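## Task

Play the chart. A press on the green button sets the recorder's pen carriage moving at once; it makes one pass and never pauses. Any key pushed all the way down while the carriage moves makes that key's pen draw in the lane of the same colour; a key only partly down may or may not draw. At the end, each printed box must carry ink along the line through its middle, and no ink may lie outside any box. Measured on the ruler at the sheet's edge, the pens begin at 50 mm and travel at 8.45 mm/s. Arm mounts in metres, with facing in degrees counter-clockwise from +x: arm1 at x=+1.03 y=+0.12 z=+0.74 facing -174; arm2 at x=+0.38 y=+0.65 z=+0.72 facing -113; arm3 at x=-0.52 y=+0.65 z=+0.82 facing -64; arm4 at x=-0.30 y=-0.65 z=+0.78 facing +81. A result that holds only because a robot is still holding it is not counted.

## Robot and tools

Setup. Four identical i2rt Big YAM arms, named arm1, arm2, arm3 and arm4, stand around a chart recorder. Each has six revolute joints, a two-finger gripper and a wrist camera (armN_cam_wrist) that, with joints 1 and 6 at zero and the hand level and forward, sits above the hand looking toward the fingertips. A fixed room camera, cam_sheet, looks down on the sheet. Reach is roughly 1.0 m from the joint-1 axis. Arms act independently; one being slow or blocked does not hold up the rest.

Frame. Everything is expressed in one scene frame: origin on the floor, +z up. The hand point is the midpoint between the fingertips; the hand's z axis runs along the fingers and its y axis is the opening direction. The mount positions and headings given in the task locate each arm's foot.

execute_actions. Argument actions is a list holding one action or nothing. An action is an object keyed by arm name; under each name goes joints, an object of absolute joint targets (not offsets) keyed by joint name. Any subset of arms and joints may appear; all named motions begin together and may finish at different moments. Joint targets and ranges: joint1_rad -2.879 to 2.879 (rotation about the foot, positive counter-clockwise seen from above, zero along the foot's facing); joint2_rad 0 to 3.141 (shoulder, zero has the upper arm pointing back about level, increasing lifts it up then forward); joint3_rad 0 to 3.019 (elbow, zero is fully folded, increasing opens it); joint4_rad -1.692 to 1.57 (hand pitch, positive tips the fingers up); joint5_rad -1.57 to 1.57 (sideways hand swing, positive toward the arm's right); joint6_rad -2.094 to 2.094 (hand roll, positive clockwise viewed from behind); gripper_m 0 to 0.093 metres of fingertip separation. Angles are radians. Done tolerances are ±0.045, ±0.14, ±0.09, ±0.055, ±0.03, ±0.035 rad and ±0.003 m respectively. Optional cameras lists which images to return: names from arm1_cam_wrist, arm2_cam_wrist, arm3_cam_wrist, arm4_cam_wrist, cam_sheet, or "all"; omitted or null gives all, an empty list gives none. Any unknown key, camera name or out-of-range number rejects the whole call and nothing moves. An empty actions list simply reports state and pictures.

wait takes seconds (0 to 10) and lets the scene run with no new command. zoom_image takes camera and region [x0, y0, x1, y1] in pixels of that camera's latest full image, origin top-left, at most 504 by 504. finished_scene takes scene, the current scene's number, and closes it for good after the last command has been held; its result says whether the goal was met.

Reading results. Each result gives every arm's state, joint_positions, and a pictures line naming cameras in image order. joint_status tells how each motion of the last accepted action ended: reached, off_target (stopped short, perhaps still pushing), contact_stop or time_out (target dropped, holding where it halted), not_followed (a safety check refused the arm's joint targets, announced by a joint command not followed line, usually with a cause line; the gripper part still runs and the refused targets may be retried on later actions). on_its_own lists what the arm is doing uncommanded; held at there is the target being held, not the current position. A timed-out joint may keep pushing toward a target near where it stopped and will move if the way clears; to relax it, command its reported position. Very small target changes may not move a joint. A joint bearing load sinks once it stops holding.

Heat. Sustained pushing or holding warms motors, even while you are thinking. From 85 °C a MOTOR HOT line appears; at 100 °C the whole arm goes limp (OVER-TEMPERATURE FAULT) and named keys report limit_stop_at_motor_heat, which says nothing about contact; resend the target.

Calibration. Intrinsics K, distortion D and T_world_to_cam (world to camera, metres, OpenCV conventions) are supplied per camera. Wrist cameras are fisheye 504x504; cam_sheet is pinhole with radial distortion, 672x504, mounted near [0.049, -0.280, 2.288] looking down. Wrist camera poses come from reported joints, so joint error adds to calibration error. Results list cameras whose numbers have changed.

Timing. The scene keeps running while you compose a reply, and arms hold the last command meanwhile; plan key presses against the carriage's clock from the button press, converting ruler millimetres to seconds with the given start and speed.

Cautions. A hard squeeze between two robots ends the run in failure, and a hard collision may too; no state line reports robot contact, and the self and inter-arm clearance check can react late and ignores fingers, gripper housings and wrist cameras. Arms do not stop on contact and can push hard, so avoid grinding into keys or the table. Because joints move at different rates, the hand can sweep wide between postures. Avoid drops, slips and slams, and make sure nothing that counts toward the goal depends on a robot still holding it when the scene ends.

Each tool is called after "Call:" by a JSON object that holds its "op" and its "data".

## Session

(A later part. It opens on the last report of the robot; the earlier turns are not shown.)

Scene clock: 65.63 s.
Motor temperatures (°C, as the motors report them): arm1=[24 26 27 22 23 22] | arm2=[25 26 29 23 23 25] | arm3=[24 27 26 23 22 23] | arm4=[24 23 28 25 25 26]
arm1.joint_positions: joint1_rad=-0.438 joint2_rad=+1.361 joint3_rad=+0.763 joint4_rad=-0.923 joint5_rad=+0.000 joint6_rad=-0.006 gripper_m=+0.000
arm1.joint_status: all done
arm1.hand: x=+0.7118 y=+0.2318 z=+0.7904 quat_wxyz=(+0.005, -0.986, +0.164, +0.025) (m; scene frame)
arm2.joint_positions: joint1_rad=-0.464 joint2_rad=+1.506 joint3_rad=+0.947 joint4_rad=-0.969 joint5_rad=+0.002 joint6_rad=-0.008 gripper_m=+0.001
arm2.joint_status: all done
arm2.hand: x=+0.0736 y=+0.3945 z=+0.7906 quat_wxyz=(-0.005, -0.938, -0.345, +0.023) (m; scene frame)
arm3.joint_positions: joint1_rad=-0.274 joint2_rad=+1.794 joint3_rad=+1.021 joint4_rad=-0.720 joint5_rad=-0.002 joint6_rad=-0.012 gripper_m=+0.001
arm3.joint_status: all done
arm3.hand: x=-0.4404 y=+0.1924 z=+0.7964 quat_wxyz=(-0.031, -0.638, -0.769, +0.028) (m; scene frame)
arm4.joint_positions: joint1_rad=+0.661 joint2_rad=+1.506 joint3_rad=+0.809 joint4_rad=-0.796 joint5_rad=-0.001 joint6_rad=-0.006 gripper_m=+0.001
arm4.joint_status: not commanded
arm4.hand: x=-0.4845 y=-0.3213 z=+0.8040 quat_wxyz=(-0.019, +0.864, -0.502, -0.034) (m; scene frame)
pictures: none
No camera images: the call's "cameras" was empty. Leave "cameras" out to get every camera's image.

Call:
{"op": "execute_actions", "data": {"actions": [{"arm4":{"joints":{"joint2_rad":1.645}}}], "cameras": ["arm4_cam_wrist"]}}

Call:
{"op": "execute_actions", "data": {"actions": [{"arm4":{"joints":{"joint2_rad":1.30,"joint4_rad":-1.05}}}], "cameras": ["cam_sheet"]}}

Call:
{"op": "execute_actions", "data": {"actions": [{"arm4":{"joints":{"joint1_rad":-0.675,"joint2_rad":1.42,"joint3_rad":1.035,"joint4_rad":-1.12}}}], "cameras": []}}

Call:
{"op": "execute_actions", "data": {"actions": [{"arm4":{"joints":{"joint2_rad":1.655,"joint4_rad":-0.83}}}], "cameras": ["arm4_cam_wrist"]}}

Call:
{"op": "wait", "data": {"seconds": 10}}

Call:
{"op": "wait", "data": {"seconds": 10}}

Call:
{"op": "wait", "data": {"seconds": 10}}

Call:
{"op": "wait", "data": {"seconds": 0.1}}

Call:
{"op": "execute_actions", "data": {"actions": [{"arm1":{"joints":{"joint2_rad":1.505}},"arm2":{"joints":{"joint2_rad":1.635}},"arm3":{"joints":{"joint2_rad":1.92}},"arm4":{"joints":{"joint2_rad":1.805}}}], "cameras": []}}

Call:
{"op": "wait", "data": {"seconds": 0.9}}

Call:
{"op": "execute_actions", "data": {"actions": [{"arm1":{"joints":{"joint2_rad":1.36}},"arm2":{"joints":{"joint2_rad":1.5}},"arm3":{"joints":{"joint2_rad":1.785}},"arm4":{"joints":{"joint2_rad":1.665}}}], "cameras": []}}

Call:
{"op": "wait", "data": {"seconds": 4}}

Call:
{"op": "zoom_image", "data": {"camera": "cam_sheet", "region": [230, 90, 360, 200]}}

Scene clock: 75.17 s.
Motor temperatures (°C, as the motors report them): arm1=[24 26 27 22 23 22] | arm2=[25 26 29 23 23 25] | arm3=[24 27 25 23 22 23] | arm4=[24 23 28 25 25 26]
arm1.joint_positions: joint1_rad=-0.438 joint2_rad=+1.361 joint3_rad=+0.763 joint4_rad=-0.923 joint5_rad=+0.000 joint6_rad=-0.006 gripper_m=+0.000
arm1.joint_status: not commanded
arm1.hand: x=+0.7118 y=+0.2318 z=+0.7904 quat_wxyz=(+0.005, -0.986, +0.164, +0.025) (m; scene frame)
arm2.joint_positions: joint1_rad=-0.464 joint2_rad=+1.506 joint3_rad=+0.947 joint4_rad=-0.969 joint5_rad=+0.002 joint6_rad=-0.008 gripper_m=+0.001
arm2.joint_status: not commanded
arm2.hand: x=+0.0736 y=+0.3945 z=+0.7906 quat_wxyz=(-0.005, -0.938, -0.345, +0.023) (m; scene frame)
arm3.joint_positions: joint1_rad=-0.274 joint2_rad=+1.794 joint3_rad=+1.021 joint4_rad=-0.720 joint5_rad=-0.002 joint6_rad=-0.012 gripper_m=+0.001
arm3.joint_status: not commanded
arm3.hand: x=-0.4404 y=+0.1924 z=+0.7964 quat_wxyz=(-0.031, -0.638, -0.769, +0.028) (m; scene frame)
arm4.joint_positions: joint1_rad=+0.661 joint2_rad=+1.614 joint3_rad=+0.826 joint4_rad=-0.792 joint5_rad=-0.001 joint6_rad=-0.006 gripper_m=+0.001
arm4.joint_status: all done
arm4.hand: x=-0.4827 y=-0.3245 z=+0.7711 quat_wxyz=(+0.003, +0.865, -0.502, +0.003) (m; scene frame)
pictures: arm4_cam_wrist
camera_calibration (this result's frames):
arm4_cam_wrist: T_world_to_cam=[[0.876958, 0.480455, -0.0104136, 0.587191], [0.389491, -0.697898, 0.601028, -0.495763], [0.281499, -0.531132, -0.79916, 0.700921], [0, 0, 0, 1]] pos_world=[-0.519155, -0.25583, 0.864231]
Images, in order (width x height): arm4_cam_wrist 504x504.

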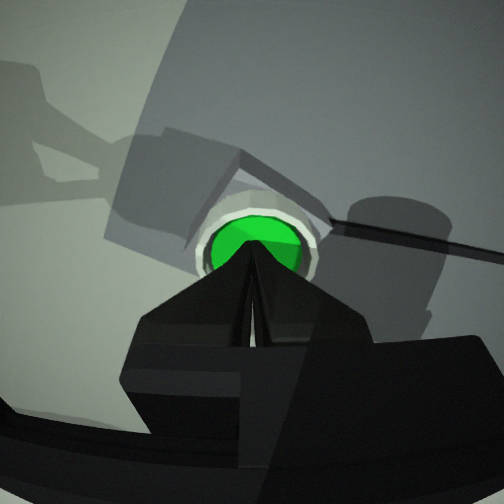

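Scene clock: 76.37 s.
Motor temperatures (°C, as the motors report them): arm1=[24 26 27 22 23 22] | arm2=[25 26 29 23 23 25] | arm3=[24 27 25 23 22 23] | arm4=[24 23 28 25 25 26]
arm1.joint_positions: joint1_rad=-0.438 joint2_rad=+1.361 joint3_rad=+0.763 joint4_rad=-0.923 joint5_rad=+0.000 joint6_rad=-0.006 gripper_m=+0.000
arm1.joint_status: not commanded
arm1.hand: x=+0.7118 y=+0.2318 z=+0.7904 quat_wxyz=(+0.005, -0.986, +0.164, +0.025) (m; scene frame)
arm2.joint_positions: joint1_rad=-0.464 joint2_rad=+1.506 joint3_rad=+0.947 joint4_rad=-0.969 joint5_rad=+0.002 joint6_rad=-0.008 gripper_m=+0.001
arm2.joint_status: not commanded
arm2.hand: x=+0.0736 y=+0.3945 z=+0.7906 quat_wxyz=(-0.005, -0.938, -0.345, +0.023) (m; scene frame)
arm3.joint_positions: joint1_rad=-0.274 joint2_rad=+1.794 joint3_rad=+1.021 joint4_rad=-0.720 joint5_rad=-0.002 joint6_rad=-0.012 gripper_m=+0.001
arm3.joint_status: not commanded
arm3.hand: x=-0.4404 y=+0.1924 z=+0.7964 quat_wxyz=(-0.031, -0.638, -0.769, +0.028) (m; scene frame)
arm4.joint_positions: joint1_rad=+0.661 joint2_rad=+1.292 joint3_rad=+0.821 joint4_rad=-1.043 joint5_rad=-0.001 joint6_rad=-0.006 gripper_m=+0.001
arm4.joint_status: all done
arm4.hand: x=-0.4650 y=-0.3558 z=+0.8762 quat_wxyz=(-0.014, +0.864, -0.502, -0.025) (m; scene frame)
pictures: cam_sheet
Images, in order (width x height): cam_sheet 672x504.

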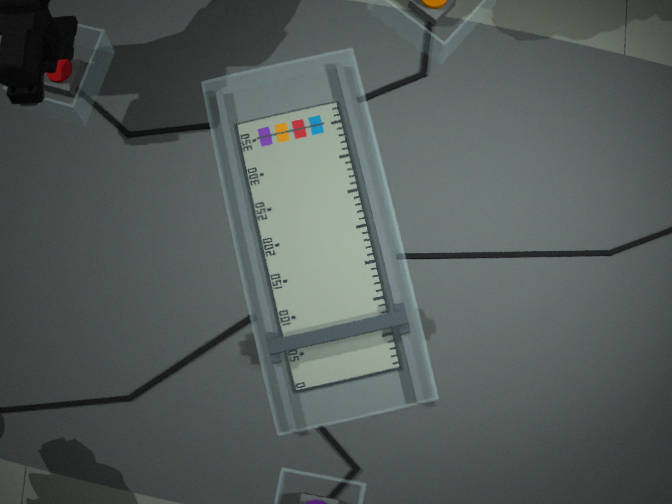

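Scene clock: 78.07 s.
Motor temperatures (°C, as the motors report them): arm1=[24 26 27 22 23 22] | arm2=[25 26 29 23 23 25] | arm3=[24 27 25 23 22 23] | arm4=[24 23 28 25 25 26]
arm1.joint_positions: joint1_rad=-0.438 joint2_rad=+1.361 joint3_rad=+0.763 joint4_rad=-0.923 joint5_rad=+0.000 joint6_rad=-0.006 gripper_m=+0.000
arm1.joint_status: not commanded
arm1.hand: x=+0.7118 y=+0.2318 z=+0.7904 quat_wxyz=(+0.005, -0.986, +0.164, +0.025) (m; scene frame)
arm2.joint_positions: joint1_rad=-0.464 joint2_rad=+1.506 joint3_rad=+0.947 joint4_rad=-0.969 joint5_rad=+0.002 joint6_rad=-0.008 gripper_m=+0.001
arm2.joint_status: not commanded
arm2.hand: x=+0.0736 y=+0.3945 z=+0.7906 quat_wxyz=(-0.005, -0.938, -0.345, +0.023) (m; scene frame)
arm3.joint_positions: joint1_rad=-0.274 joint2_rad=+1.794 joint3_rad=+1.021 joint4_rad=-0.720 joint5_rad=-0.002 joint6_rad=-0.012 gripper_m=+0.001
arm3.joint_status: not commanded
arm3.hand: x=-0.4404 y=+0.1924 z=+0.7964 quat_wxyz=(-0.031, -0.638, -0.769, +0.028) (m; scene frame)
arm4.joint_positions: joint1_rad=-0.680 joint2_rad=+1.431 joint3_rad=+1.010 joint4_rad=-1.113 joint5_rad=+0.001 joint6_rad=-0.005 gripper_m=+0.001
arm4.joint_status: all done
arm4.hand: x=-0.0092 y=-0.3841 z=+0.8945 quat_wxyz=(-0.017, +0.365, -0.931, -0.006) (m; scene frame)
pictures: none
No camera images: the call's "cameras" was empty. Leave "cameras" out to get every camera's image.

Scene clock: 79.20 s.
Motor temperatures (°C, as the motors report them): arm1=[24 26 27 22 23 22] | arm2=[25 26 29 23 23 25] | arm3=[24 27 25 23 22 23] | arm4=[24 23 28 25 25 26]
arm1.joint_positions: joint1_rad=-0.438 joint2_rad=+1.361 joint3_rad=+0.763 joint4_rad=-0.923 joint5_rad=+0.000 joint6_rad=-0.006 gripper_m=+0.000
arm1.joint_status: not commanded
arm1.hand: x=+0.7118 y=+0.2318 z=+0.7904 quat_wxyz=(+0.005, -0.986, +0.164, +0.025) (m; scene frame)
arm2.joint_positions: joint1_rad=-0.464 joint2_rad=+1.506 joint3_rad=+0.947 joint4_rad=-0.969 joint5_rad=+0.002 joint6_rad=-0.008 gripper_m=+0.001
arm2.joint_status: not commanded
arm2.hand: x=+0.0736 y=+0.3945 z=+0.7906 quat_wxyz=(-0.005, -0.938, -0.345, +0.023) (m; scene frame)
arm3.joint_positions: joint1_rad=-0.274 joint2_rad=+1.794 joint3_rad=+1.021 joint4_rad=-0.720 joint5_rad=-0.002 joint6_rad=-0.012 gripper_m=+0.001
arm3.joint_status: not commanded
arm3.hand: x=-0.4404 y=+0.1924 z=+0.7964 quat_wxyz=(-0.031, -0.638, -0.769, +0.028) (m; scene frame)
arm4.joint_positions: joint1_rad=-0.680 joint2_rad=+1.670 joint3_rad=+1.010 joint4_rad=-0.840 joint5_rad=+0.001 joint6_rad=-0.005 gripper_m=+0.001
arm4.joint_status: all done
arm4.hand: x=+0.0290 y=-0.3491 z=+0.8025 quat_wxyz=(-0.033, +0.365, -0.930, -0.012) (m; scene frame)
pictures: arm4_cam_wrist
camera_calibration (this result's frames):
arm4_cam_wrist: T_world_to_cam=[[0.667881, -0.744214, -0.00890548, -0.27205], [-0.624688, -0.567039, 0.536873, -0.60449], [-0.404598, -0.353004, -0.843616, 0.68671], [0, 0, 0, 1]] pos_world=[0.0819208, -0.302822, 0.901431]
Images, in order (width x height): arm4_cam_wrist 504x504.

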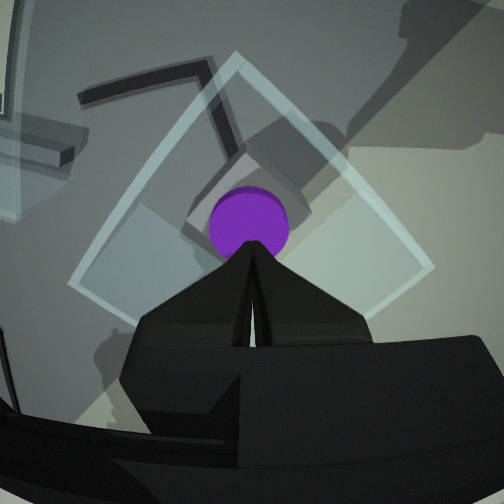

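Scene clock: 89.20 s.
Motor temperatures (°C, as the motors report them): arm1=[24 26 27 22 23 22] | arm2=[25 26 29 23 23 25] | arm3=[24 27 25 23 22 23] | arm4=[24 23 28 25 25 26]
arm1.joint_positions: joint1_rad=-0.438 joint2_rad=+1.361 joint3_rad=+0.763 joint4_rad=-0.923 joint5_rad=+0.000 joint6_rad=-0.006 gripper_m=+0.000
arm1.joint_status: not commanded
arm1.hand: x=+0.7118 y=+0.2318 z=+0.7904 quat_wxyz=(+0.005, -0.986, +0.164, +0.025) (m; scene frame)
arm2.joint_positions: joint1_rad=-0.464 joint2_rad=+1.506 joint3_rad=+0.947 joint4_rad=-0.969 joint5_rad=+0.002 joint6_rad=-0.008 gripper_m=+0.001
arm2.joint_status: not commanded
arm2.hand: x=+0.0736 y=+0.3945 z=+0.7906 quat_wxyz=(-0.005, -0.938, -0.345, +0.023) (m; scene frame)
arm3.joint_positions: joint1_rad=-0.274 joint2_rad=+1.794 joint3_rad=+1.021 joint4_rad=-0.720 joint5_rad=-0.002 joint6_rad=-0.012 gripper_m=+0.001
arm3.joint_status: not commanded
arm3.hand: x=-0.4404 y=+0.1924 z=+0.7964 quat_wxyz=(-0.031, -0.638, -0.769, +0.028) (m; scene frame)
arm4.joint_positions: joint1_rad=-0.680 joint2_rad=+1.670 joint3_rad=+1.010 joint4_rad=-0.840 joint5_rad=+0.001 joint6_rad=-0.005 gripper_m=+0.001
arm4.joint_status: all done
arm4.hand: x=+0.0290 y=-0.3491 z=+0.8025 quat_wxyz=(-0.033, +0.365, -0.930, -0.012) (m; scene frame)
wait: 10.00 s; at rest by 0.27 s
pictures: arm1_cam_wrist, arm2_cam_wrist, arm3_cam_wrist, arm4_cam_wrist, cam_sheet
camera_calibration (this result's frames):
arm1_cam_wrist: T_world_to_cam=[[0.31861, 0.947655, -0.0209388, -0.423438], [0.801705, -0.257623, 0.539352, -0.936792], [0.505725, -0.18863, -0.84182, 0.476453], [0, 0, 0, 1]] pos_world=[0.644988, 0.249807, 0.897482]
arm2_cam_wrist: T_world_to_cam=[[-0.669704, 0.742618, -0.00385351, -0.238917], [0.62163, 0.563418, 0.544184, -0.690021], [0.406292, 0.362046, -0.838957, 0.612118], [0, 0, 0, 1]] pos_world=[0.0202359, 0.34458, 0.888118]
arm3_cam_wrist: T_world_to_cam=[[-0.985017, -0.172431, -0.00302279, -0.396028], [-0.14744, 0.832903, 0.533417, -0.643681], [-0.08946, 0.525871, -0.845847, 0.653492], [0, 0, 0, 1]] pos_world=[-0.426537, 0.124184, 0.894908]
arm4_cam_wrist: T_world_to_cam=[[0.667881, -0.744214, -0.00890548, -0.27205], [-0.624688, -0.567039, 0.536873, -0.60449], [-0.404598, -0.353004, -0.843616, 0.68671], [0, 0, 0, 1]] pos_world=[0.0819208, -0.302822, 0.901431]
Images, in order (width x height): arm1_cam_wrist 504x504, arm2_cam_wrist 504x504, arm3_cam_wrist 504x504, arm4_cam_wrist 504x504, cam_sheet 672x504.

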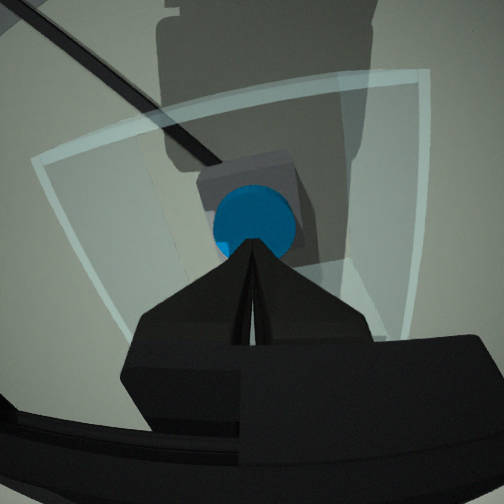

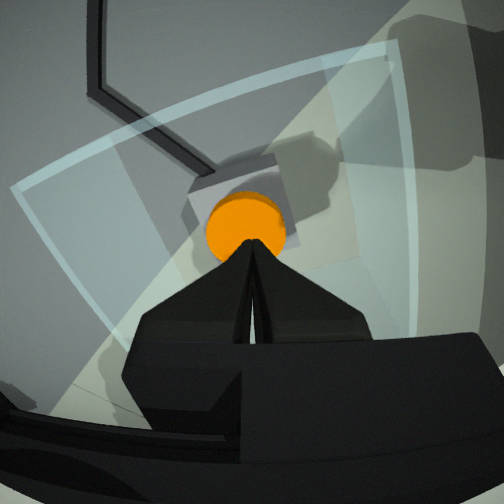

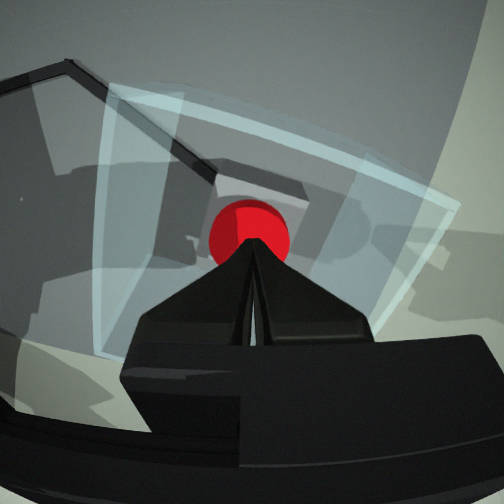

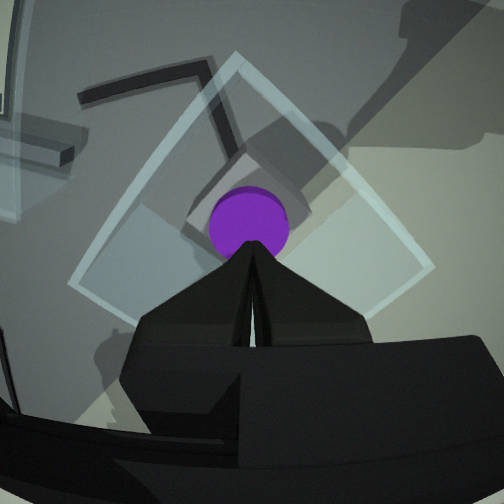

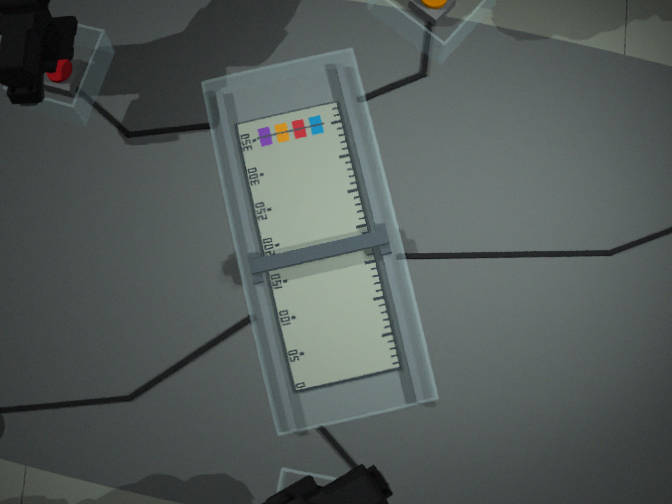

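Scene clock: 99.20 s.
Motor temperatures (°C, as the motors report them): arm1=[24 26 27 22 23 22] | arm2=[25 27 29 23 23 25] | arm3=[24 27 25 23 22 23] | arm4=[24 23 28 25 25 26]
arm1.joint_positions: joint1_rad=-0.438 joint2_rad=+1.361 joint3_rad=+0.763 joint4_rad=-0.923 joint5_rad=+0.000 joint6_rad=-0.006 gripper_m=+0.000
arm1.joint_status: not commanded
arm1.hand: x=+0.7118 y=+0.2318 z=+0.7904 quat_wxyz=(+0.005, -0.986, +0.164, +0.025) (m; scene frame)
arm2.joint_positions: joint1_rad=-0.464 joint2_rad=+1.506 joint3_rad=+0.947 joint4_rad=-0.969 joint5_rad=+0.002 joint6_rad=-0.008 gripper_m=+0.001
arm2.joint_status: not commanded
arm2.hand: x=+0.0736 y=+0.3945 z=+0.7906 quat_wxyz=(-0.005, -0.938, -0.345, +0.023) (m; scene frame)
arm3.joint_positions: joint1_rad=-0.274 joint2_rad=+1.794 joint3_rad=+1.021 joint4_rad=-0.720 joint5_rad=-0.002 joint6_rad=-0.012 gripper_m=+0.001
arm3.joint_status: not commanded
arm3.hand: x=-0.4404 y=+0.1924 z=+0.7964 quat_wxyz=(-0.031, -0.638, -0.769, +0.028) (m; scene frame)
arm4.joint_positions: joint1_rad=-0.680 joint2_rad=+1.670 joint3_rad=+1.010 joint4_rad=-0.840 joint5_rad=+0.001 joint6_rad=-0.005 gripper_m=+0.001
arm4.joint_status: all done
arm4.hand: x=+0.0290 y=-0.3491 z=+0.8025 quat_wxyz=(-0.033, +0.365, -0.930, -0.012) (m; scene frame)
wait: 10.00 s; at rest by 0.27 s
pictures: arm1_cam_wrist, arm2_cam_wrist, arm3_cam_wrist, arm4_cam_wrist, cam_sheet
camera_calibration (this result's frames):
arm1_cam_wrist: T_world_to_cam=[[0.31861, 0.947655, -0.0209388, -0.423438], [0.801705, -0.257623, 0.539352, -0.936792], [0.505725, -0.18863, -0.84182, 0.476453], [0, 0, 0, 1]] pos_world=[0.644988, 0.249807, 0.897482]
arm2_cam_wrist: T_world_to_cam=[[-0.669704, 0.742618, -0.00385351, -0.238917], [0.62163, 0.563418, 0.544184, -0.690021], [0.406292, 0.362046, -0.838957, 0.612118], [0, 0, 0, 1]] pos_world=[0.0202359, 0.34458, 0.888118]
arm3_cam_wrist: T_world_to_cam=[[-0.985017, -0.172431, -0.00302279, -0.396028], [-0.14744, 0.832903, 0.533417, -0.643681], [-0.08946, 0.525871, -0.845847, 0.653492], [0, 0, 0, 1]] pos_world=[-0.426537, 0.124184, 0.894908]
arm4_cam_wrist: T_world_to_cam=[[0.667881, -0.744214, -0.00890548, -0.27205], [-0.624688, -0.567039, 0.536873, -0.60449], [-0.404598, -0.353004, -0.843616, 0.68671], [0, 0, 0, 1]] pos_world=[0.0819208, -0.302822, 0.901431]
Images, in order (width x height): arm1_cam_wrist 504x504, arm2_cam_wrist 504x504, arm3_cam_wrist 504x504, arm4_cam_wrist 504x504, cam_sheet 672x504.

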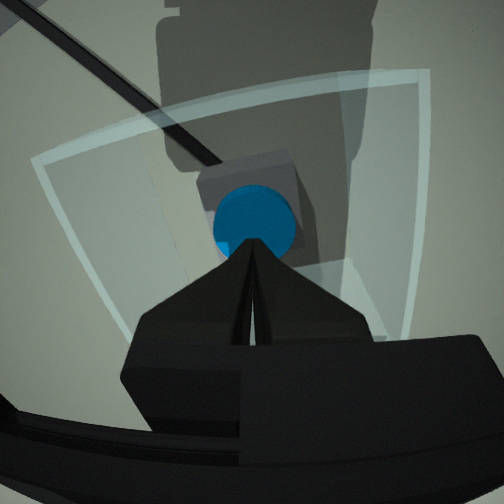

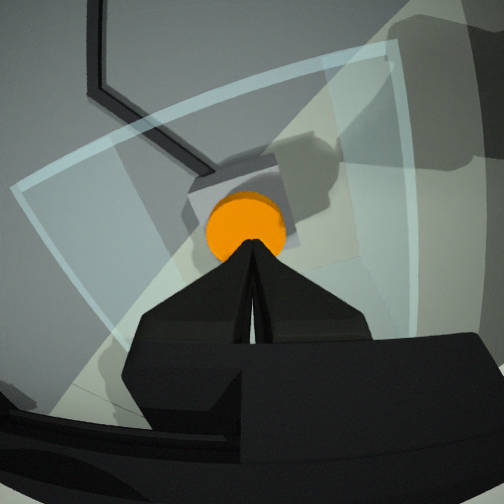

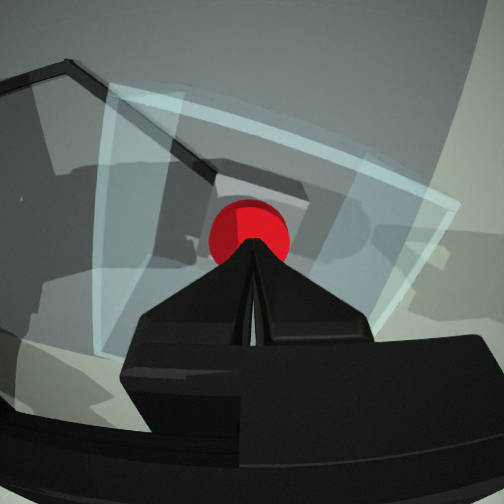

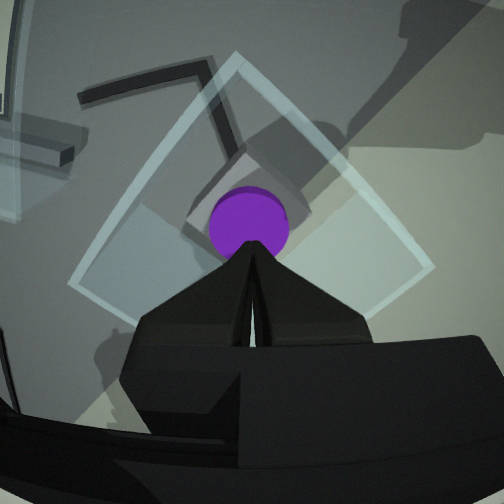

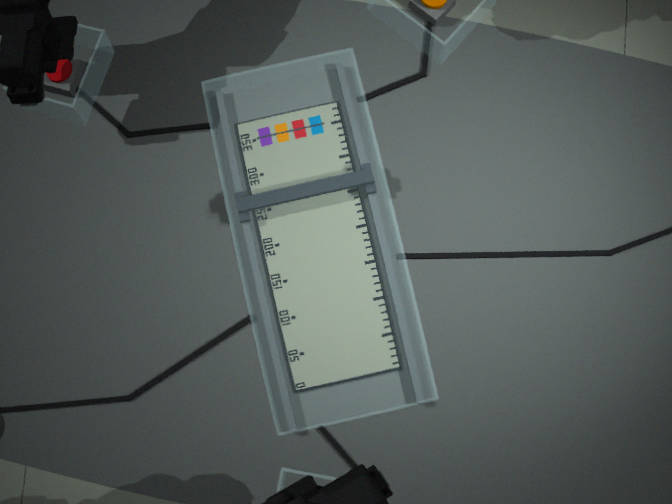

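Scene clock: 109.20 s.
Motor temperatures (°C, as the motors report them): arm1=[24 26 27 22 23 22] | arm2=[25 27 29 23 23 25] | arm3=[24 27 25 23 22 23] | arm4=[24 23 28 25 25 26]
arm1.joint_positions: joint1_rad=-0.438 joint2_rad=+1.361 joint3_rad=+0.763 joint4_rad=-0.923 joint5_rad=+0.000 joint6_rad=-0.006 gripper_m=+0.000
arm1.joint_status: not commanded
arm1.hand: x=+0.7118 y=+0.2318 z=+0.7904 quat_wxyz=(+0.005, -0.986, +0.164, +0.025) (m; scene frame)
arm2.joint_positions: joint1_rad=-0.464 joint2_rad=+1.506 joint3_rad=+0.947 joint4_rad=-0.969 joint5_rad=+0.002 joint6_rad=-0.008 gripper_m=+0.001
arm2.joint_status: not commanded
arm2.hand: x=+0.0736 y=+0.3945 z=+0.7906 quat_wxyz=(-0.005, -0.938, -0.345, +0.023) (m; scene frame)
arm3.joint_positions: joint1_rad=-0.274 joint2_rad=+1.794 joint3_rad=+1.021 joint4_rad=-0.720 joint5_rad=-0.002 joint6_rad=-0.012 gripper_m=+0.001
arm3.joint_status: not commanded
arm3.hand: x=-0.4404 y=+0.1924 z=+0.7964 quat_wxyz=(-0.031, -0.638, -0.769, +0.028) (m; scene frame)
arm4.joint_positions: joint1_rad=-0.680 joint2_rad=+1.670 joint3_rad=+1.010 joint4_rad=-0.840 joint5_rad=+0.001 joint6_rad=-0.005 gripper_m=+0.001
arm4.joint_status: all done
arm4.hand: x=+0.0290 y=-0.3491 z=+0.8025 quat_wxyz=(-0.033, +0.365, -0.930, -0.012) (m; scene frame)
wait: 10.00 s; at rest by 0.27 s
pictures: arm1_cam_wrist, arm2_cam_wrist, arm3_cam_wrist, arm4_cam_wrist, cam_sheet
camera_calibration (this result's frames):
arm1_cam_wrist: T_world_to_cam=[[0.31861, 0.947655, -0.0209388, -0.423438], [0.801705, -0.257623, 0.539352, -0.936792], [0.505725, -0.18863, -0.84182, 0.476453], [0, 0, 0, 1]] pos_world=[0.644988, 0.249807, 0.897482]
arm2_cam_wrist: T_world_to_cam=[[-0.669704, 0.742618, -0.00385351, -0.238917], [0.62163, 0.563418, 0.544184, -0.690021], [0.406292, 0.362046, -0.838957, 0.612118], [0, 0, 0, 1]] pos_world=[0.0202359, 0.34458, 0.888118]
arm3_cam_wrist: T_world_to_cam=[[-0.985017, -0.172431, -0.00302279, -0.396028], [-0.14744, 0.832903, 0.533417, -0.643681], [-0.08946, 0.525871, -0.845847, 0.653492], [0, 0, 0, 1]] pos_world=[-0.426537, 0.124184, 0.894908]
arm4_cam_wrist: T_world_to_cam=[[0.667881, -0.744214, -0.00890548, -0.27205], [-0.624688, -0.567039, 0.536873, -0.60449], [-0.404598, -0.353004, -0.843616, 0.68671], [0, 0, 0, 1]] pos_world=[0.0819208, -0.302822, 0.901431]
Images, in order (width x height): arm1_cam_wrist 504x504, arm2_cam_wrist 504x504, arm3_cam_wrist 504x504, arm4_cam_wrist 504x504, cam_sheet 672x504.

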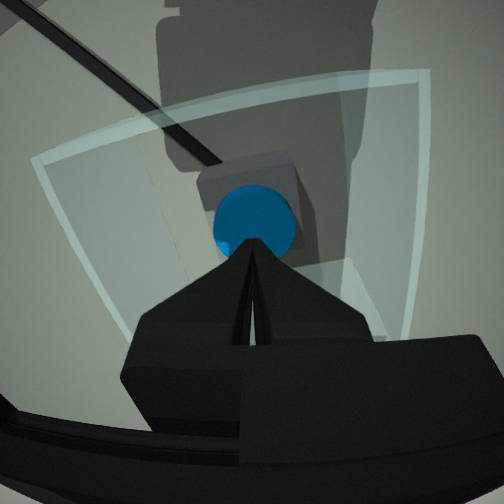

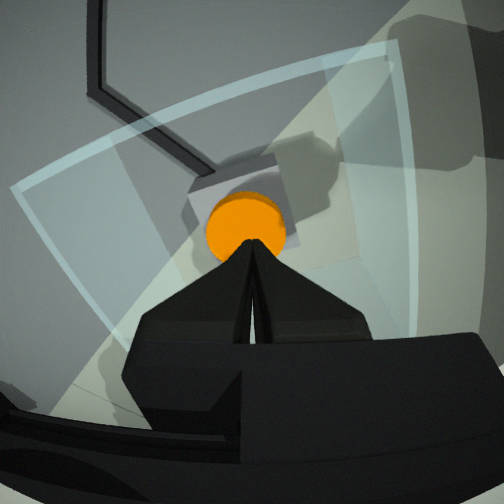

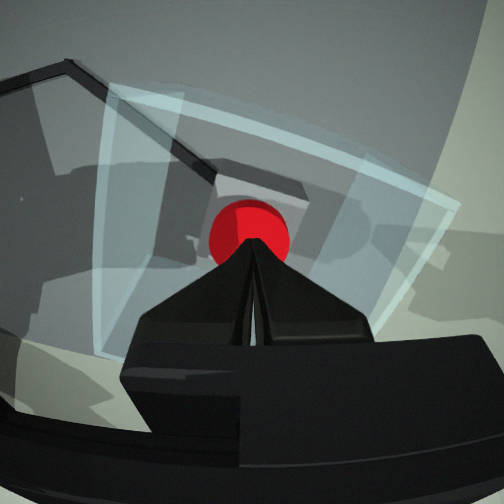

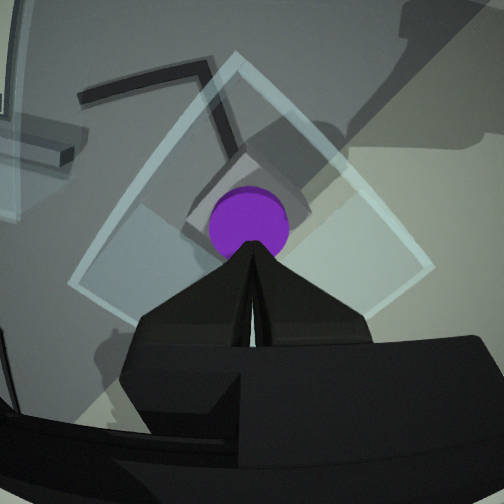

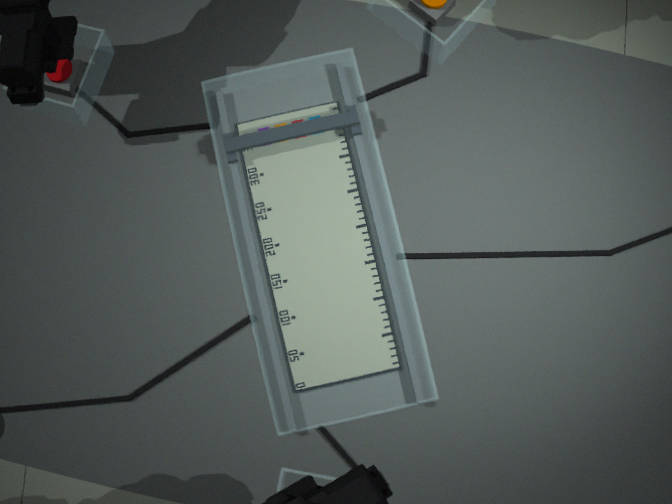

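Scene clock: 109.30 s.
Motor temperatures (°C, as the motors report them): arm1=[24 26 27 22 23 22] | arm2=[25 27 29 23 23 25] | arm3=[24 27 25 23 22 23] | arm4=[24 23 28 25 25 26]
arm1.joint_positions: joint1_rad=-0.438 joint2_rad=+1.361 joint3_rad=+0.763 joint4_rad=-0.923 joint5_rad=+0.000 joint6_rad=-0.006 gripper_m=+0.000
arm1.joint_status: not commanded
arm1.hand: x=+0.7118 y=+0.2318 z=+0.7904 quat_wxyz=(+0.005, -0.986, +0.164, +0.025) (m; scene frame)
arm2.joint_positions: joint1_rad=-0.464 joint2_rad=+1.506 joint3_rad=+0.947 joint4_rad=-0.969 joint5_rad=+0.002 joint6_rad=-0.008 gripper_m=+0.001
arm2.joint_status: not commanded
arm2.hand: x=+0.0736 y=+0.3945 z=+0.7906 quat_wxyz=(-0.005, -0.938, -0.345, +0.023) (m; scene frame)
arm3.joint_positions: joint1_rad=-0.274 joint2_rad=+1.794 joint3_rad=+1.021 joint4_rad=-0.720 joint5_rad=-0.002 joint6_rad=-0.012 gripper_m=+0.001
arm3.joint_status: not commanded
arm3.hand: x=-0.4404 y=+0.1924 z=+0.7964 quat_wxyz=(-0.031, -0.638, -0.769, +0.028) (m; scene frame)
arm4.joint_positions: joint1_rad=-0.680 joint2_rad=+1.670 joint3_rad=+1.010 joint4_rad=-0.840 joint5_rad=+0.001 joint6_rad=-0.005 gripper_m=+0.001
arm4.joint_status: all done
arm4.hand: x=+0.0290 y=-0.3491 z=+0.8025 quat_wxyz=(-0.033, +0.365, -0.930, -0.012) (m; scene frame)
wait: 0.10 s; no rest
pictures: arm1_cam_wrist, arm2_cam_wrist, arm3_cam_wrist, arm4_cam_wrist, cam_sheet
camera_calibration (this result's frames):
arm1_cam_wrist: T_world_to_cam=[[0.31861, 0.947655, -0.0209388, -0.423438], [0.801705, -0.257623, 0.539352, -0.936792], [0.505725, -0.18863, -0.84182, 0.476453], [0, 0, 0, 1]] pos_world=[0.644988, 0.249807, 0.897482]
arm2_cam_wrist: T_world_to_cam=[[-0.669704, 0.742618, -0.00385351, -0.238917], [0.62163, 0.563418, 0.544184, -0.690021], [0.406292, 0.362046, -0.838957, 0.612118], [0, 0, 0, 1]] pos_world=[0.0202359, 0.34458, 0.888118]
arm3_cam_wrist: T_world_to_cam=[[-0.985017, -0.172431, -0.00302279, -0.396028], [-0.14744, 0.832903, 0.533417, -0.643681], [-0.08946, 0.525871, -0.845847, 0.653492], [0, 0, 0, 1]] pos_world=[-0.426537, 0.124184, 0.894908]
arm4_cam_wrist: T_world_to_cam=[[0.667881, -0.744214, -0.00890548, -0.27205], [-0.624688, -0.567039, 0.536873, -0.60449], [-0.404598, -0.353004, -0.843616, 0.68671], [0, 0, 0, 1]] pos_world=[0.0819208, -0.302822, 0.901431]
Images, in order (width x height): arm1_cam_wrist 504x504, arm2_cam_wrist 504x504, arm3_cam_wrist 504x504, arm4_cam_wrist 504x504, cam_sheet 672x504.

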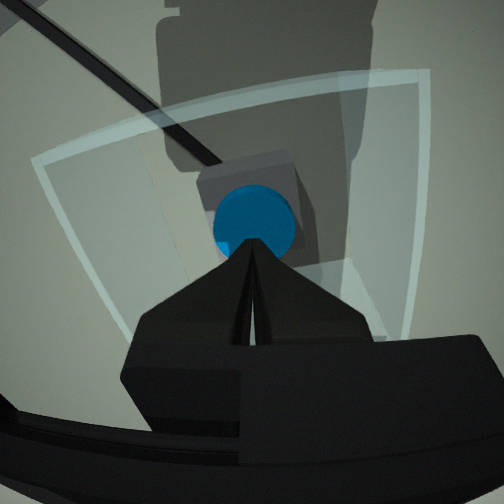

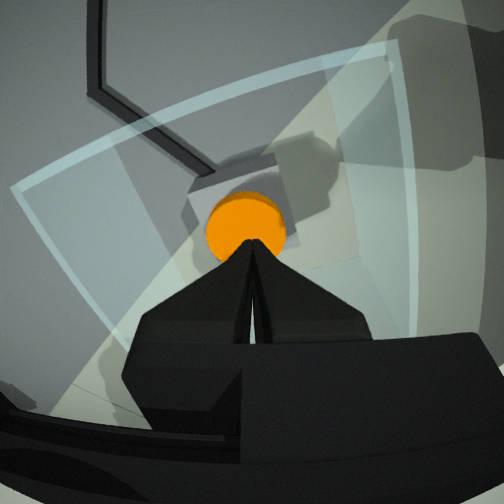

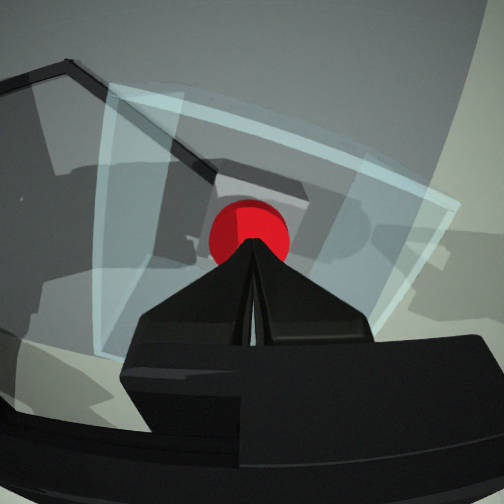

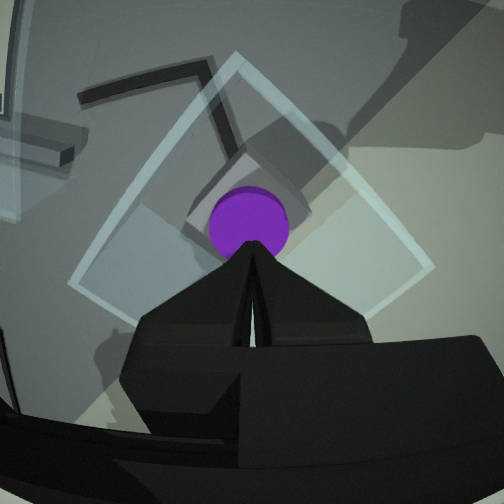

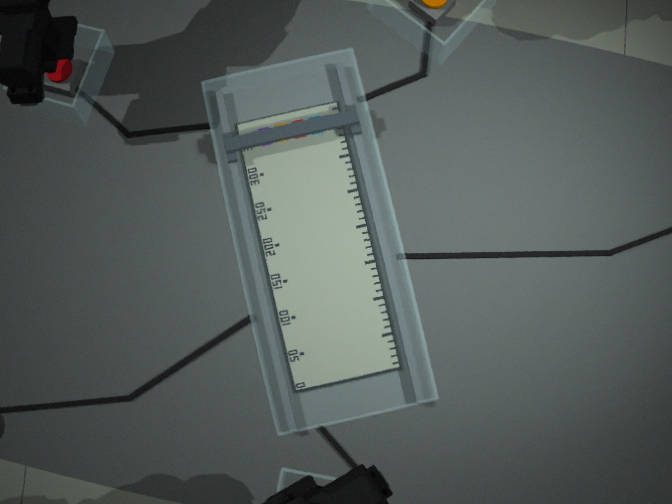

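Scene clock: 110.13 s.
Motor temperatures (°C, as the motors report them): arm1=[24 26 27 22 23 22] | arm2=[25 27 29 23 23 25] | arm3=[24 27 25 23 22 23] | arm4=[24 23 28 25 25 26]
arm1.joint_positions: joint1_rad=-0.438 joint2_rad=+1.447 joint3_rad=+0.778 joint4_rad=-0.929 joint5_rad=+0.000 joint6_rad=-0.006 gripper_m=+0.000
arm1.joint_status: all done
arm1.hand: x=+0.7136 y=+0.2312 z=+0.7682 quat_wxyz=(-0.002, -0.986, +0.164, -0.013) (m; scene frame)
arm2.joint_positions: joint1_rad=-0.464 joint2_rad=+1.581 joint3_rad=+0.955 joint4_rad=-0.973 joint5_rad=+0.002 joint6_rad=-0.008 gripper_m=+0.001
arm2.joint_status: all done
arm2.hand: x=+0.0758 y=+0.3964 z=+0.7651 quat_wxyz=(+0.007, -0.939, -0.345, -0.009) (m; scene frame)
arm3.joint_positions: joint1_rad=-0.274 joint2_rad=+1.852 joint3_rad=+1.030 joint4_rad=-0.723 joint5_rad=-0.002 joint6_rad=-0.012 gripper_m=+0.001
arm3.joint_status: all done
arm3.hand: x=-0.4416 y=+0.1982 z=+0.7734 quat_wxyz=(-0.011, -0.639, -0.769, +0.011) (m; scene frame)
arm4.joint_positions: joint1_rad=-0.680 joint2_rad=+1.753 joint3_rad=+1.036 joint4_rad=-0.837 joint5_rad=+0.001 joint6_rad=-0.005 gripper_m=+0.001
arm4.joint_status: all done
arm4.hand: x=+0.0315 y=-0.3469 z=+0.7750 quat_wxyz=(-0.007, +0.365, -0.931, -0.002) (m; scene frame)
pictures: none
No camera images: the call's "cameras" was empty. Leave "cameras" out to get every camera's image.

Scene clock: 111.03 s.
Motor temperatures (°C, as the motors report them): arm1=[24 26 27 22 23 22] | arm2=[25 27 29 23 23 25] | arm3=[24 27 25 23 22 23] | arm4=[24 23 28 25 25 26]
arm1.joint_positions: joint1_rad=-0.438 joint2_rad=+1.447 joint3_rad=+0.778 joint4_rad=-0.929 joint5_rad=+0.000 joint6_rad=-0.006 gripper_m=+0.000
arm1.joint_status: all done
arm1.hand: x=+0.7136 y=+0.2312 z=+0.7682 quat_wxyz=(-0.002, -0.986, +0.164, -0.013) (m; scene frame)
arm2.joint_positions: joint1_rad=-0.464 joint2_rad=+1.581 joint3_rad=+0.955 joint4_rad=-0.973 joint5_rad=+0.002 joint6_rad=-0.008 gripper_m=+0.001
arm2.joint_status: all done
arm2.hand: x=+0.0758 y=+0.3964 z=+0.7651 quat_wxyz=(+0.007, -0.939, -0.345, -0.009) (m; scene frame)
arm3.joint_positions: joint1_rad=-0.274 joint2_rad=+1.852 joint3_rad=+1.030 joint4_rad=-0.723 joint5_rad=-0.002 joint6_rad=-0.012 gripper_m=+0.001
arm3.joint_status: all done
arm3.hand: x=-0.4416 y=+0.1982 z=+0.7734 quat_wxyz=(-0.011, -0.639, -0.769, +0.011) (m; scene frame)
arm4.joint_positions: joint1_rad=-0.680 joint2_rad=+1.753 joint3_rad=+1.036 joint4_rad=-0.837 joint5_rad=+0.001 joint6_rad=-0.005 gripper_m=+0.001
arm4.joint_status: all done
arm4.hand: x=+0.0315 y=-0.3469 z=+0.7750 quat_wxyz=(-0.007, +0.365, -0.931, -0.002) (m; scene frame)
wait: 0.90 s; at rest by 0.27 s
pictures: arm1_cam_wrist, arm2_cam_wrist, arm3_cam_wrist, arm4_cam_wrist, cam_sheet
camera_calibration (this result's frames):
arm1_cam_wrist: T_world_to_cam=[[0.320175, 0.947107, -0.0218198, -0.424198], [0.76037, -0.243172, 0.60225, -0.948545], [0.565089, -0.209416, -0.798009, 0.385598], [0, 0, 0, 1]] pos_world=[0.639165, 0.251852, 0.869716]
arm2_cam_wrist: T_world_to_cam=[[-0.668958, 0.743272, -0.00641686, -0.237354], [0.591298, 0.53737, 0.601331, -0.709702], [0.450401, 0.398471, -0.798974, 0.540827], [0, 0, 0, 1]] pos_world=[0.0172766, 0.342287, 0.85735]
arm3_cam_wrist: T_world_to_cam=[[-0.98516, -0.17161, -0.00305809, -0.396421], [-0.141915, 0.804411, 0.576873, -0.661966], [-0.096537, 0.568747, -0.816828, 0.596866], [0, 0, 0, 1]] pos_world=[-0.426861, 0.124998, 0.868195]
arm4_cam_wrist: T_world_to_cam=[[0.667542, -0.74453, -0.00792907, -0.273176], [-0.602501, -0.546394, 0.581761, -0.615266], [-0.437471, -0.383573, -0.813321, 0.632233], [0, 0, 0, 1]] pos_world=[0.0882423, -0.297058, 0.86998]
Images, in order (width x height): arm1_cam_wrist 504x504, arm2_cam_wrist 504x504, arm3_cam_wrist 504x504, arm4_cam_wrist 504x504, cam_sheet 672x504.

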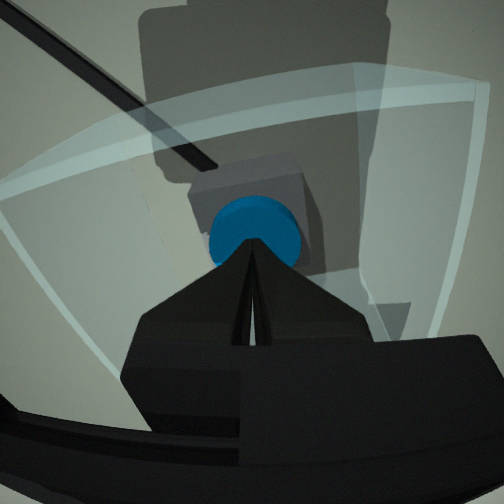

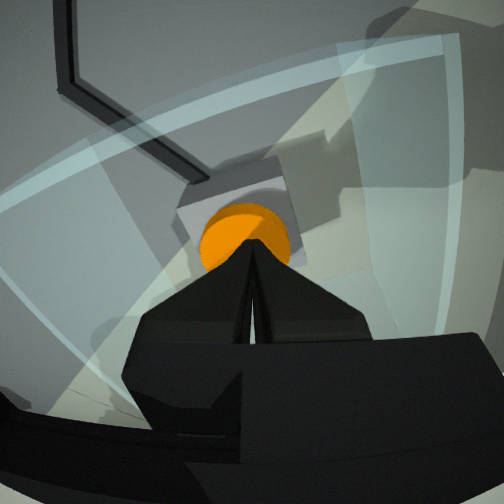

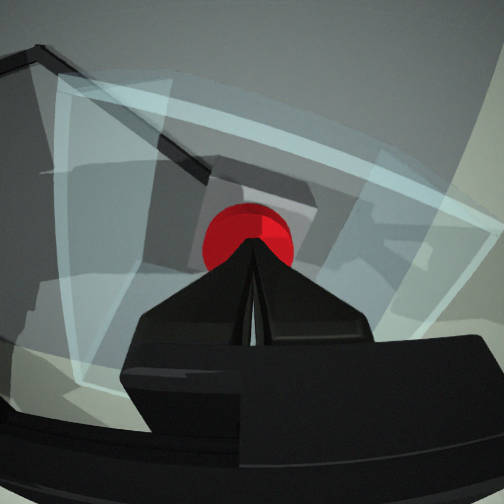

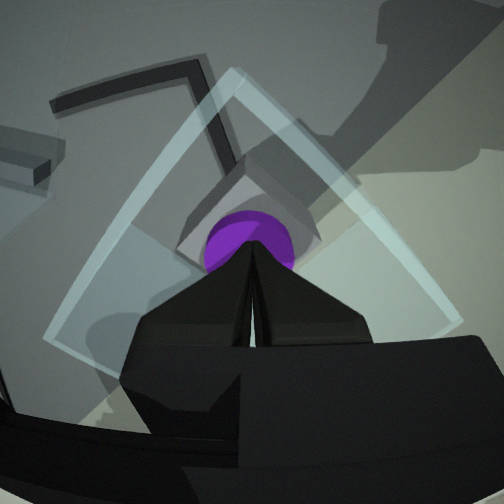

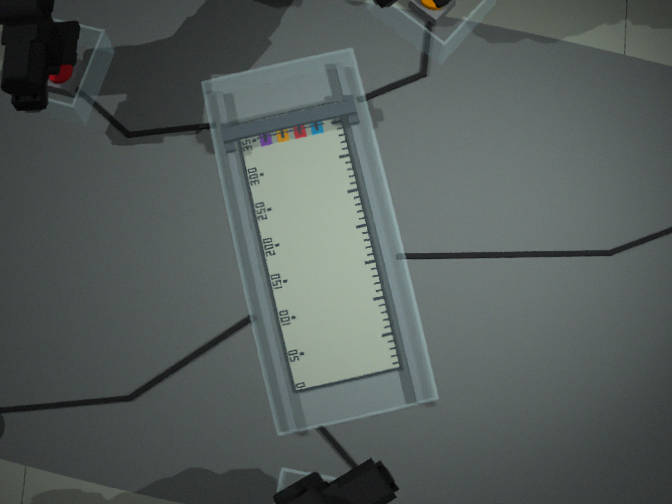

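Scene clock: 112.00 s.
Motor temperatures (°C, as the motors report them): arm1=[24 26 27 22 23 22] | arm2=[25 27 29 23 23 25] | arm3=[24 27 25 23 22 23] | arm4=[24 23 28 25 25 26]
arm1.joint_positions: joint1_rad=-0.438 joint2_rad=+1.361 joint3_rad=+0.763 joint4_rad=-0.929 joint5_rad=+0.000 joint6_rad=-0.006 gripper_m=+0.000
arm1.joint_status: all done
arm1.hand: x=+0.7132 y=+0.2314 z=+0.7904 quat_wxyz=(+0.004, -0.986, +0.164, +0.022) (m; scene frame)
arm2.joint_positions: joint1_rad=-0.464 joint2_rad=+1.506 joint3_rad=+0.947 joint4_rad=-0.973 joint5_rad=+0.002 joint6_rad=-0.008 gripper_m=+0.001
arm2.joint_status: all done
arm2.hand: x=+0.0741 y=+0.3949 z=+0.7907 quat_wxyz=(-0.005, -0.938, -0.345, +0.022) (m; scene frame)
arm3.joint_positions: joint1_rad=-0.274 joint2_rad=+1.794 joint3_rad=+1.021 joint4_rad=-0.723 joint5_rad=-0.002 joint6_rad=-0.012 gripper_m=+0.001
arm3.joint_status: all done
arm3.hand: x=-0.4406 y=+0.1932 z=+0.7963 quat_wxyz=(-0.029, -0.638, -0.769, +0.027) (m; scene frame)
arm4.joint_positions: joint1_rad=-0.680 joint2_rad=+1.666 joint3_rad=+1.029 joint4_rad=-0.836 joint5_rad=+0.001 joint6_rad=-0.005 gripper_m=+0.001
arm4.joint_status: all done
arm4.hand: x=+0.0370 y=-0.3419 z=+0.8105 quat_wxyz=(-0.045, +0.365, -0.930, -0.017) (m; scene frame)
pictures: none
No camera images: the call's "cameras" was empty. Leave "cameras" out to get every camera's image.

Scene clock: 116.00 s.
Motor temperatures (°C, as the motors report them): arm1=[24 26 27 22 23 22] | arm2=[25 27 29 23 23 25] | arm3=[24 27 25 23 22 23] | arm4=[24 23 28 25 25 26]
arm1.joint_positions: joint1_rad=-0.438 joint2_rad=+1.361 joint3_rad=+0.763 joint4_rad=-0.929 joint5_rad=+0.000 joint6_rad=-0.006 gripper_m=+0.000
arm1.joint_status: all done
arm1.hand: x=+0.7132 y=+0.2314 z=+0.7904 quat_wxyz=(+0.004, -0.986, +0.164, +0.022) (m; scene frame)
arm2.joint_positions: joint1_rad=-0.464 joint2_rad=+1.506 joint3_rad=+0.947 joint4_rad=-0.973 joint5_rad=+0.002 joint6_rad=-0.008 gripper_m=+0.001
arm2.joint_status: all done
arm2.hand: x=+0.0741 y=+0.3949 z=+0.7907 quat_wxyz=(-0.005, -0.938, -0.345, +0.022) (m; scene frame)
arm3.joint_positions: joint1_rad=-0.274 joint2_rad=+1.794 joint3_rad=+1.021 joint4_rad=-0.723 joint5_rad=-0.002 joint6_rad=-0.012 gripper_m=+0.001
arm3.joint_status: all done
arm3.hand: x=-0.4406 y=+0.1932 z=+0.7963 quat_wxyz=(-0.029, -0.638, -0.769, +0.027) (m; scene frame)
arm4.joint_positions: joint1_rad=-0.680 joint2_rad=+1.666 joint3_rad=+1.029 joint4_rad=-0.836 joint5_rad=+0.001 joint6_rad=-0.005 gripper_m=+0.001
arm4.joint_status: all done
arm4.hand: x=+0.0370 y=-0.3419 z=+0.8105 quat_wxyz=(-0.045, +0.365, -0.930, -0.017) (m; scene frame)
wait: 4.00 s; at rest by 0.27 s
pictures: arm1_cam_wrist, arm2_cam_wrist, arm3_cam_wrist, arm4_cam_wrist, cam_sheet
camera_calibration (this result's frames):
arm1_cam_wrist: T_world_to_cam=[[0.318732, 0.947612, -0.0210136, -0.423438], [0.798582, -0.256532, 0.544479, -0.940091], [0.510565, -0.190324, -0.838511, 0.470055], [0, 0, 0, 1]] pos_world=[0.64571, 0.249555, 0.897109]
arm2_cam_wrist: T_world_to_cam=[[-0.669403, 0.742889, -0.00398376, -0.238917], [0.620569, 0.562115, 0.546737, -0.69206], [0.408404, 0.363515, -0.837295, 0.609776], [0, 0, 0, 1]] pos_world=[0.0205038, 0.344843, 0.887985]
arm3_cam_wrist: T_world_to_cam=[[-0.985087, -0.172027, -0.00305552, -0.396111], [-0.146808, 0.831151, 0.536317, -0.646049], [-0.0897215, 0.528768, -0.844011, 0.650849], [0, 0, 0, 1]] pos_world=[-0.426654, 0.124674, 0.894601]
arm4_cam_wrist: T_world_to_cam=[[0.668036, -0.744076, -0.00881783, -0.27196], [-0.635475, -0.576619, 0.513499, -0.583716], [-0.387167, -0.337433, -0.858045, 0.715603], [0, 0, 0, 1]] pos_world=[0.0878001, -0.297473, 0.911359]
Images, in order (width x height): arm1_cam_wrist 504x504, arm2_cam_wrist 504x504, arm3_cam_wrist 504x504, arm4_cam_wrist 504x504, cam_sheet 672x504.

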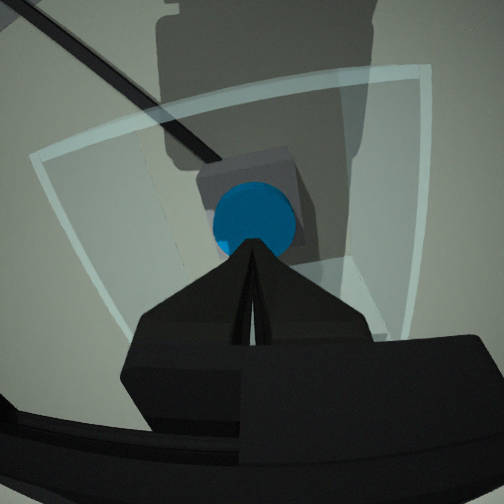

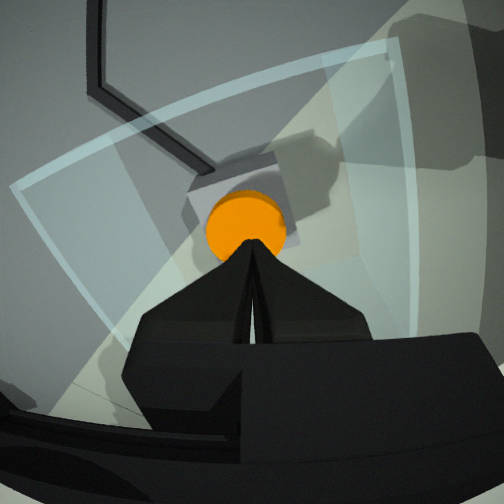

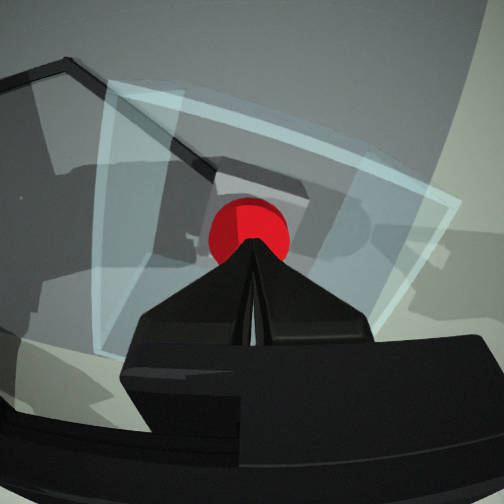

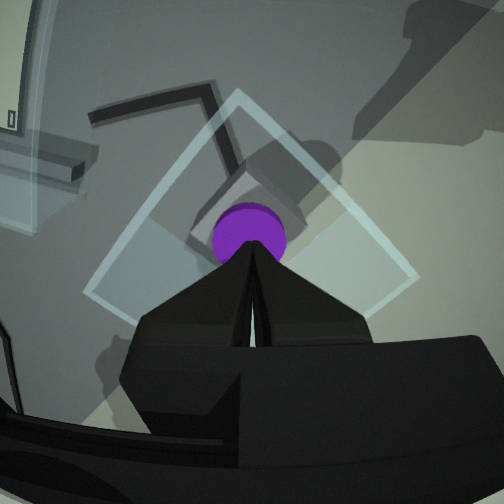

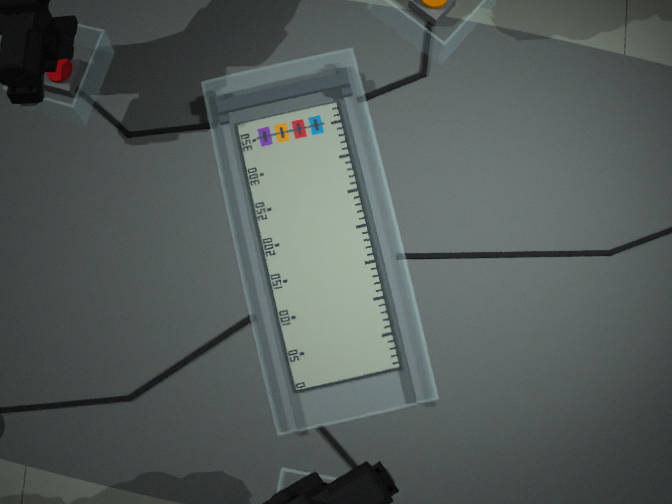

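Region (230, 90, 360, 200) of cam_sheet's 672x504 image, scaled by 3.877, with more detail than that image has; it fills the top 426 rows of this view, and the rest is white.

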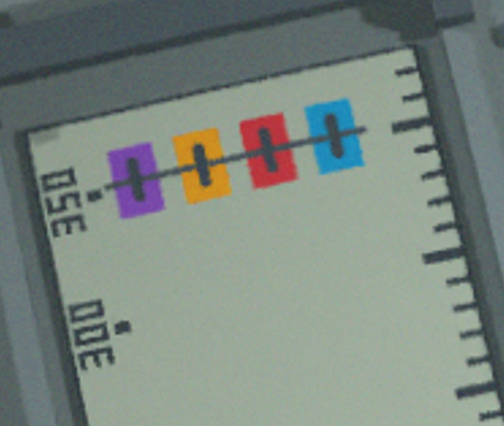

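Call:
{"op": "finished_scene", "data": {"scene": 2}}

The scene is finished: the task was done.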